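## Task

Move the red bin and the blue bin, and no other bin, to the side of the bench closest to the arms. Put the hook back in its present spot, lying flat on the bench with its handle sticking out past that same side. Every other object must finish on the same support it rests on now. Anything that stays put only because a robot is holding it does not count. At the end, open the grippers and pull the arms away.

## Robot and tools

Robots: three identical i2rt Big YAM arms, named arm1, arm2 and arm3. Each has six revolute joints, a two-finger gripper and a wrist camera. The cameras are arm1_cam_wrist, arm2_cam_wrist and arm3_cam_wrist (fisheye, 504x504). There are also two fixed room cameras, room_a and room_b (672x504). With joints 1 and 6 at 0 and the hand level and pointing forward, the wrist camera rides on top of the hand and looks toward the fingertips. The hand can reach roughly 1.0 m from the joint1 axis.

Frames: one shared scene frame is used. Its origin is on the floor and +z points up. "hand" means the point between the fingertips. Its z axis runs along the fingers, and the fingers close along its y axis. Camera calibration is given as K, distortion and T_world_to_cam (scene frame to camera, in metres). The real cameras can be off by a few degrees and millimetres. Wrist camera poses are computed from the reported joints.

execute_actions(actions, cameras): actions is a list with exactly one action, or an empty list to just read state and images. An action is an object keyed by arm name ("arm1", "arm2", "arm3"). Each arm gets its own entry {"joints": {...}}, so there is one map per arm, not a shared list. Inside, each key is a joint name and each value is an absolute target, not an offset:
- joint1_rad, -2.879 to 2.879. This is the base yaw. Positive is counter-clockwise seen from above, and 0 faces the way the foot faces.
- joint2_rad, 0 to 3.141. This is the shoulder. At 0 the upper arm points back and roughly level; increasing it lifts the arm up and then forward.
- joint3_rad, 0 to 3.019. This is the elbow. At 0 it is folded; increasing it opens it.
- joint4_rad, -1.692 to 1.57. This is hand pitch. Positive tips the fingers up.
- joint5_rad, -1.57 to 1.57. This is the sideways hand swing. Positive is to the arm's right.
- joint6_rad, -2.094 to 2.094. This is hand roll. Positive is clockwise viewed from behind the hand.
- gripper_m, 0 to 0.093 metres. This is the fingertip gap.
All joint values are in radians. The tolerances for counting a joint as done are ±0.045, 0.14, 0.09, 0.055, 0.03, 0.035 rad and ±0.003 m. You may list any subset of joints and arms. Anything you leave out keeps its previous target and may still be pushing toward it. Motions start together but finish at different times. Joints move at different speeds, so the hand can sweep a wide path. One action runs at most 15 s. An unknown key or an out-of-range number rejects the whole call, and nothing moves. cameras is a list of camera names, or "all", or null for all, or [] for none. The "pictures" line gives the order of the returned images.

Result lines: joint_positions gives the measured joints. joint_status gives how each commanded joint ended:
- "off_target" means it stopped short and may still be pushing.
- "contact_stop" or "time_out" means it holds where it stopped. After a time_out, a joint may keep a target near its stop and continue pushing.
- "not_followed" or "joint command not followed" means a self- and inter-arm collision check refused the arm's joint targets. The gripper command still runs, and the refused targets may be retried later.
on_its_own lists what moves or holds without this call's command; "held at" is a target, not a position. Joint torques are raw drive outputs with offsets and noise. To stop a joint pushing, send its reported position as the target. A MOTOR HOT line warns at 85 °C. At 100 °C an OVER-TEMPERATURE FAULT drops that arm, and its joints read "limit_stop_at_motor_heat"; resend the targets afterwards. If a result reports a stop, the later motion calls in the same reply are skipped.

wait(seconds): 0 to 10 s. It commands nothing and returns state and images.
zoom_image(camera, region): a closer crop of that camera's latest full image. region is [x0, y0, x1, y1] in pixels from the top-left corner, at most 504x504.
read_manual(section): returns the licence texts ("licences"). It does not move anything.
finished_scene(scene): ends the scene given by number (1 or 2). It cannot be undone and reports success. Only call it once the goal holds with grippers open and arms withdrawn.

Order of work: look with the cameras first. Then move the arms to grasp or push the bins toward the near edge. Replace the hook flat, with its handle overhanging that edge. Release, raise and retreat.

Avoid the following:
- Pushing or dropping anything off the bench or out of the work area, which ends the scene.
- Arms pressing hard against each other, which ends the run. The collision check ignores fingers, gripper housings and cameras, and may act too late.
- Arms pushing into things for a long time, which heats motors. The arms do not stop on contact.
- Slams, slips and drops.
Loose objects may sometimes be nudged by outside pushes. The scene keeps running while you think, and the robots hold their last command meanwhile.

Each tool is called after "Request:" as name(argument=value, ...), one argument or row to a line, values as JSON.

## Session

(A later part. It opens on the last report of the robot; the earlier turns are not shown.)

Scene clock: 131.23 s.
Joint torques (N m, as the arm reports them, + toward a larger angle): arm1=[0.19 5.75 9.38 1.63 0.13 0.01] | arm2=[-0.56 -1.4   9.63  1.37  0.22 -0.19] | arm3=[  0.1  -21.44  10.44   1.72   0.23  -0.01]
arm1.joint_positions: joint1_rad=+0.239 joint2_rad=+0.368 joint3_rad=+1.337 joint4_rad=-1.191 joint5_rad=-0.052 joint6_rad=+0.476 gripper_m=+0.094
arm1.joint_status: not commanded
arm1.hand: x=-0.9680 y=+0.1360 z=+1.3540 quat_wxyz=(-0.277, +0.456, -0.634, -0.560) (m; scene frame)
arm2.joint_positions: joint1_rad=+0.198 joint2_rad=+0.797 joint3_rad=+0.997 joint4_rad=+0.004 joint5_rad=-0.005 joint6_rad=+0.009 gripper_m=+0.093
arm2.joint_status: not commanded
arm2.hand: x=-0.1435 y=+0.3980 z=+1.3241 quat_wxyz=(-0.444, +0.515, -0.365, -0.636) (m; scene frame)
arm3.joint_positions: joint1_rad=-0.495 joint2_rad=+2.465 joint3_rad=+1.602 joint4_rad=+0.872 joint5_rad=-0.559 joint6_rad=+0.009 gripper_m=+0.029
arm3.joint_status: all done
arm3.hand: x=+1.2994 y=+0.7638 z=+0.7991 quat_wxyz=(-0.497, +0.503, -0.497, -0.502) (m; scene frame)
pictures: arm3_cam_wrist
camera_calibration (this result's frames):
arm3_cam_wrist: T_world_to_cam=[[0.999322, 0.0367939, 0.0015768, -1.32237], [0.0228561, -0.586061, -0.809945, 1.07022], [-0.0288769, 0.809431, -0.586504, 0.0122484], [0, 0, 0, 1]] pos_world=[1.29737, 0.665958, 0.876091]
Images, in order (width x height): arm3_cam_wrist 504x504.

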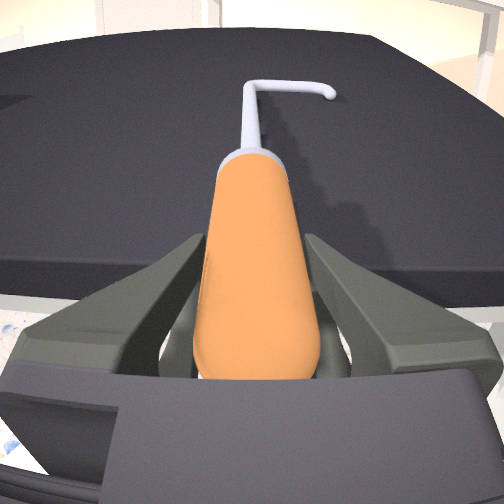

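Request:
execute_actions(
  actions=[
    {"arm3":{"joints":{"joint2_rad":2.525}}},
  ],
  cameras=[],
)

Request:
execute_actions(
  actions=[
    {"arm3":{"joints":{"gripper_m":0.093}}},
  ],
  cameras=["arm3_cam_wrist"],
)

Request:
execute_actions(
  actions=[
    {"arm3":{"joints":{"joint2_rad":1.5,"joint4_rad":0.2}}},
  ],
)

Request:
zoom_image(
  camera="room_b",
  region=[270, 150, 490, 270],
)

Scene clock: 132.13 s.
Joint torques (N m, as the arm reports them, + toward a larger angle): arm1=[0.17 5.79 9.38 1.62 0.13 0.01] | arm2=[-0.44 -1.4   9.61  1.37  0.22 -0.19] | arm3=[ -0.37 -19.43  10.34   1.74   0.13   0.04]
arm1.joint_positions: joint1_rad=+0.239 joint2_rad=+0.368 joint3_rad=+1.337 joint4_rad=-1.191 joint5_rad=-0.052 joint6_rad=+0.476 gripper_m=+0.094
arm1.joint_status: not commanded
arm1.hand: x=-0.9680 y=+0.1360 z=+1.3540 quat_wxyz=(-0.277, +0.456, -0.634, -0.560) (m; scene frame)
arm2.joint_positions: joint1_rad=+0.198 joint2_rad=+0.797 joint3_rad=+0.997 joint4_rad=+0.004 joint5_rad=-0.005 joint6_rad=+0.009 gripper_m=+0.093
arm2.joint_status: not commanded
arm2.hand: x=-0.1435 y=+0.3980 z=+1.3241 quat_wxyz=(-0.444, +0.515, -0.365, -0.636) (m; scene frame)
arm3.joint_positions: joint1_rad=-0.495 joint2_rad=+2.479 joint3_rad=+1.603 joint4_rad=+0.876 joint5_rad=-0.557 joint6_rad=+0.005 gripper_m=+0.029
arm3.joint_status: all done
arm3.hand: x=+1.2993 y=+0.7627 z=+0.7893 quat_wxyz=(-0.496, +0.504, -0.500, -0.500) (m; scene frame)
pictures: none
No camera images: the call's "cameras" was empty. Leave "cameras" out to get every camera's image.

Scene clock: 132.83 s.
Joint torques (N m, as the arm reports them, + toward a larger angle): arm1=[0.16 5.71 9.37 1.62 0.13 0.01] | arm2=[-0.49 -1.41  9.61  1.34  0.22 -0.2 ] | arm3=[ -0.4  -18.93  10.41   1.72   0.1    0.01]
arm1.joint_positions: joint1_rad=+0.239 joint2_rad=+0.368 joint3_rad=+1.337 joint4_rad=-1.191 joint5_rad=-0.052 joint6_rad=+0.476 gripper_m=+0.094
arm1.joint_status: not commanded
arm1.hand: x=-0.9680 y=+0.1360 z=+1.3540 quat_wxyz=(-0.277, +0.456, -0.634, -0.560) (m; scene frame)
arm2.joint_positions: joint1_rad=+0.198 joint2_rad=+0.797 joint3_rad=+0.997 joint4_rad=+0.004 joint5_rad=-0.005 joint6_rad=+0.009 gripper_m=+0.093
arm2.joint_status: not commanded
arm2.hand: x=-0.1435 y=+0.3980 z=+1.3241 quat_wxyz=(-0.444, +0.515, -0.365, -0.636) (m; scene frame)
arm3.joint_positions: joint1_rad=-0.495 joint2_rad=+2.479 joint3_rad=+1.603 joint4_rad=+0.876 joint5_rad=-0.556 joint6_rad=+0.005 gripper_m=+0.093
arm3.joint_status: all done
arm3.hand: x=+1.2995 y=+0.7627 z=+0.7893 quat_wxyz=(-0.496, +0.504, -0.500, -0.499) (m; scene frame)
pictures: arm3_cam_wrist
camera_calibration (this result's frames):
arm3_cam_wrist: T_world_to_cam=[[0.999445, 0.0333074, 0.000780942, -1.31921], [0.0203542, -0.59187, -0.805777, 1.06601], [-0.0263761, 0.805345, -0.592219, 0.0117723], [0, 0, 0, 1]] pos_world=[1.29709, 0.665397, 0.866967]
Images, in order (width x height): arm3_cam_wrist 504x504.

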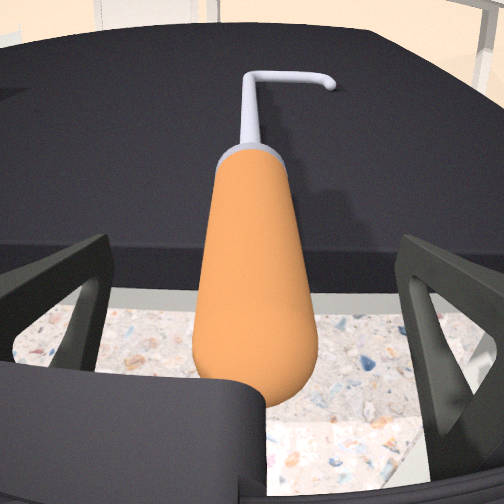

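Scene clock: 135.03 s.
Joint torques (N m, as the arm reports them, + toward a larger angle): arm1=[0.2  5.78 9.38 1.62 0.13 0.02] | arm2=[-0.42 -1.33  9.6   1.37  0.22 -0.19] | arm3=[  0.08 -13.17  11.44   1.25   0.11   0.12]
arm1.joint_positions: joint1_rad=+0.239 joint2_rad=+0.368 joint3_rad=+1.337 joint4_rad=-1.191 joint5_rad=-0.052 joint6_rad=+0.476 gripper_m=+0.094
arm1.joint_status: not commanded
arm1.hand: x=-0.9680 y=+0.1360 z=+1.3540 quat_wxyz=(-0.277, +0.456, -0.634, -0.560) (m; scene frame)
arm2.joint_positions: joint1_rad=+0.198 joint2_rad=+0.797 joint3_rad=+0.997 joint4_rad=+0.004 joint5_rad=-0.005 joint6_rad=+0.009 gripper_m=+0.093
arm2.joint_status: not commanded
arm2.hand: x=-0.1435 y=+0.3980 z=+1.3241 quat_wxyz=(-0.444, +0.515, -0.365, -0.636) (m; scene frame)
arm3.joint_positions: joint1_rad=-0.495 joint2_rad=+1.487 joint3_rad=+1.627 joint4_rad=+0.204 joint5_rad=-0.553 joint6_rad=+0.005 gripper_m=+0.093
arm3.joint_status: all done
arm3.hand: x=+1.2004 y=+0.6118 z=+1.4147 quat_wxyz=(-0.607, +0.469, -0.376, -0.520) (m; scene frame)
pictures: arm1_cam_wrist, arm2_cam_wrist, arm3_cam_wrist, room_a, room_b
camera_calibration (this result's frames):
arm2_cam_wrist: T_world_to_cam=[[0.935212, 0.35397, -0.00913738, 0.00934705], [0.138042, -0.388237, -0.911162, 1.38222], [-0.326072, 0.850868, -0.411947, 0.280032], [0, 0, 0, 1]] pos_world=[-0.108235, 0.295048, 1.37487]
arm3_cam_wrist: T_world_to_cam=[[0.982606, 0.00646244, 0.185589, -1.44048], [0.176962, -0.335569, -0.925245, 1.30688], [0.0562986, 0.941994, -0.330876, -0.0515205], [0, 0, 0, 1]] pos_world=[1.18705, 0.496388, 1.45947]
Images, in order (width x height): arm1_cam_wrist 504x504, arm2_cam_wrist 504x504, arm3_cam_wrist 504x504, room_a 672x504, room_b 672x504.

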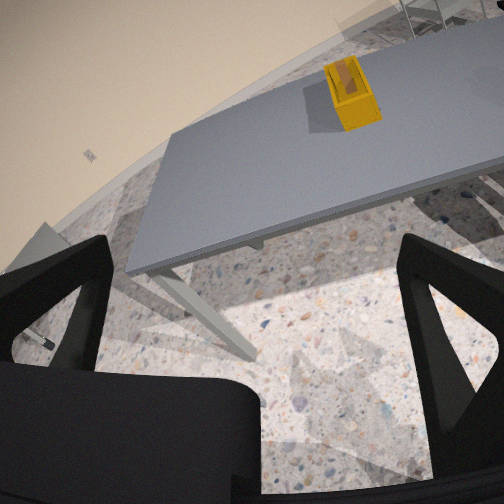

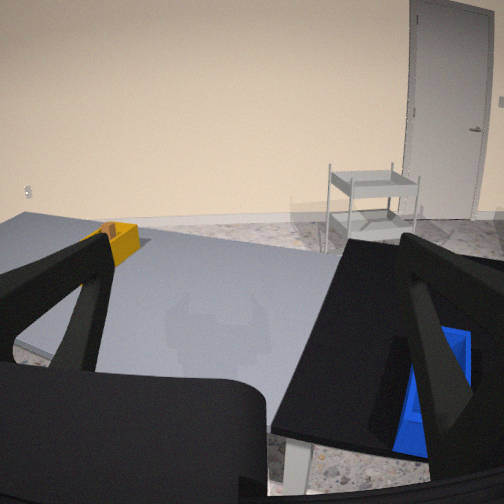

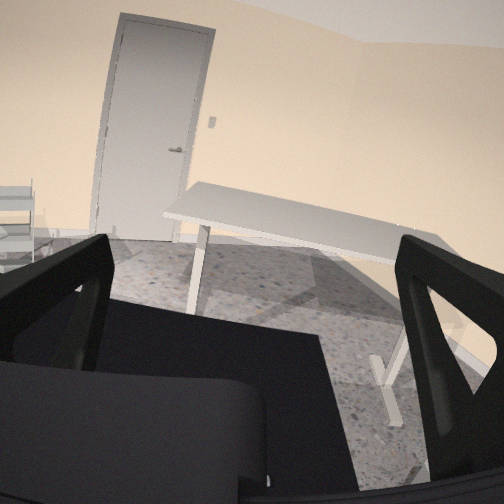

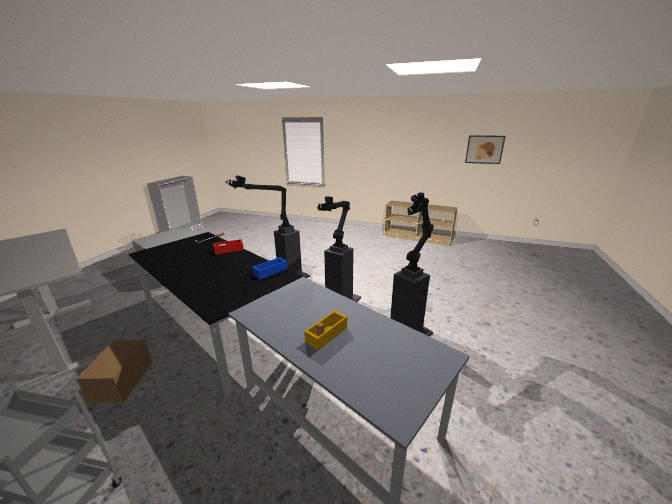

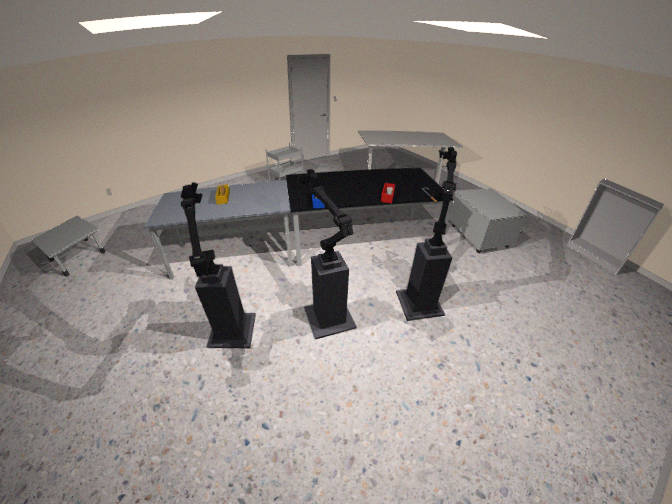

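Region (270, 150, 490, 270) of room_b's 672x504 image, scaled by 2.291, with more detail than that image has; it fills the top 275 rows of this view, and the rest is white.

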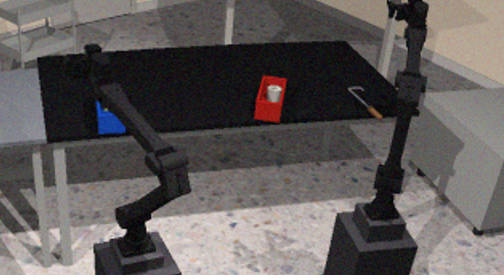

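Request:
finished_scene(
  scene=1,
)

The scene is finished: the task was done.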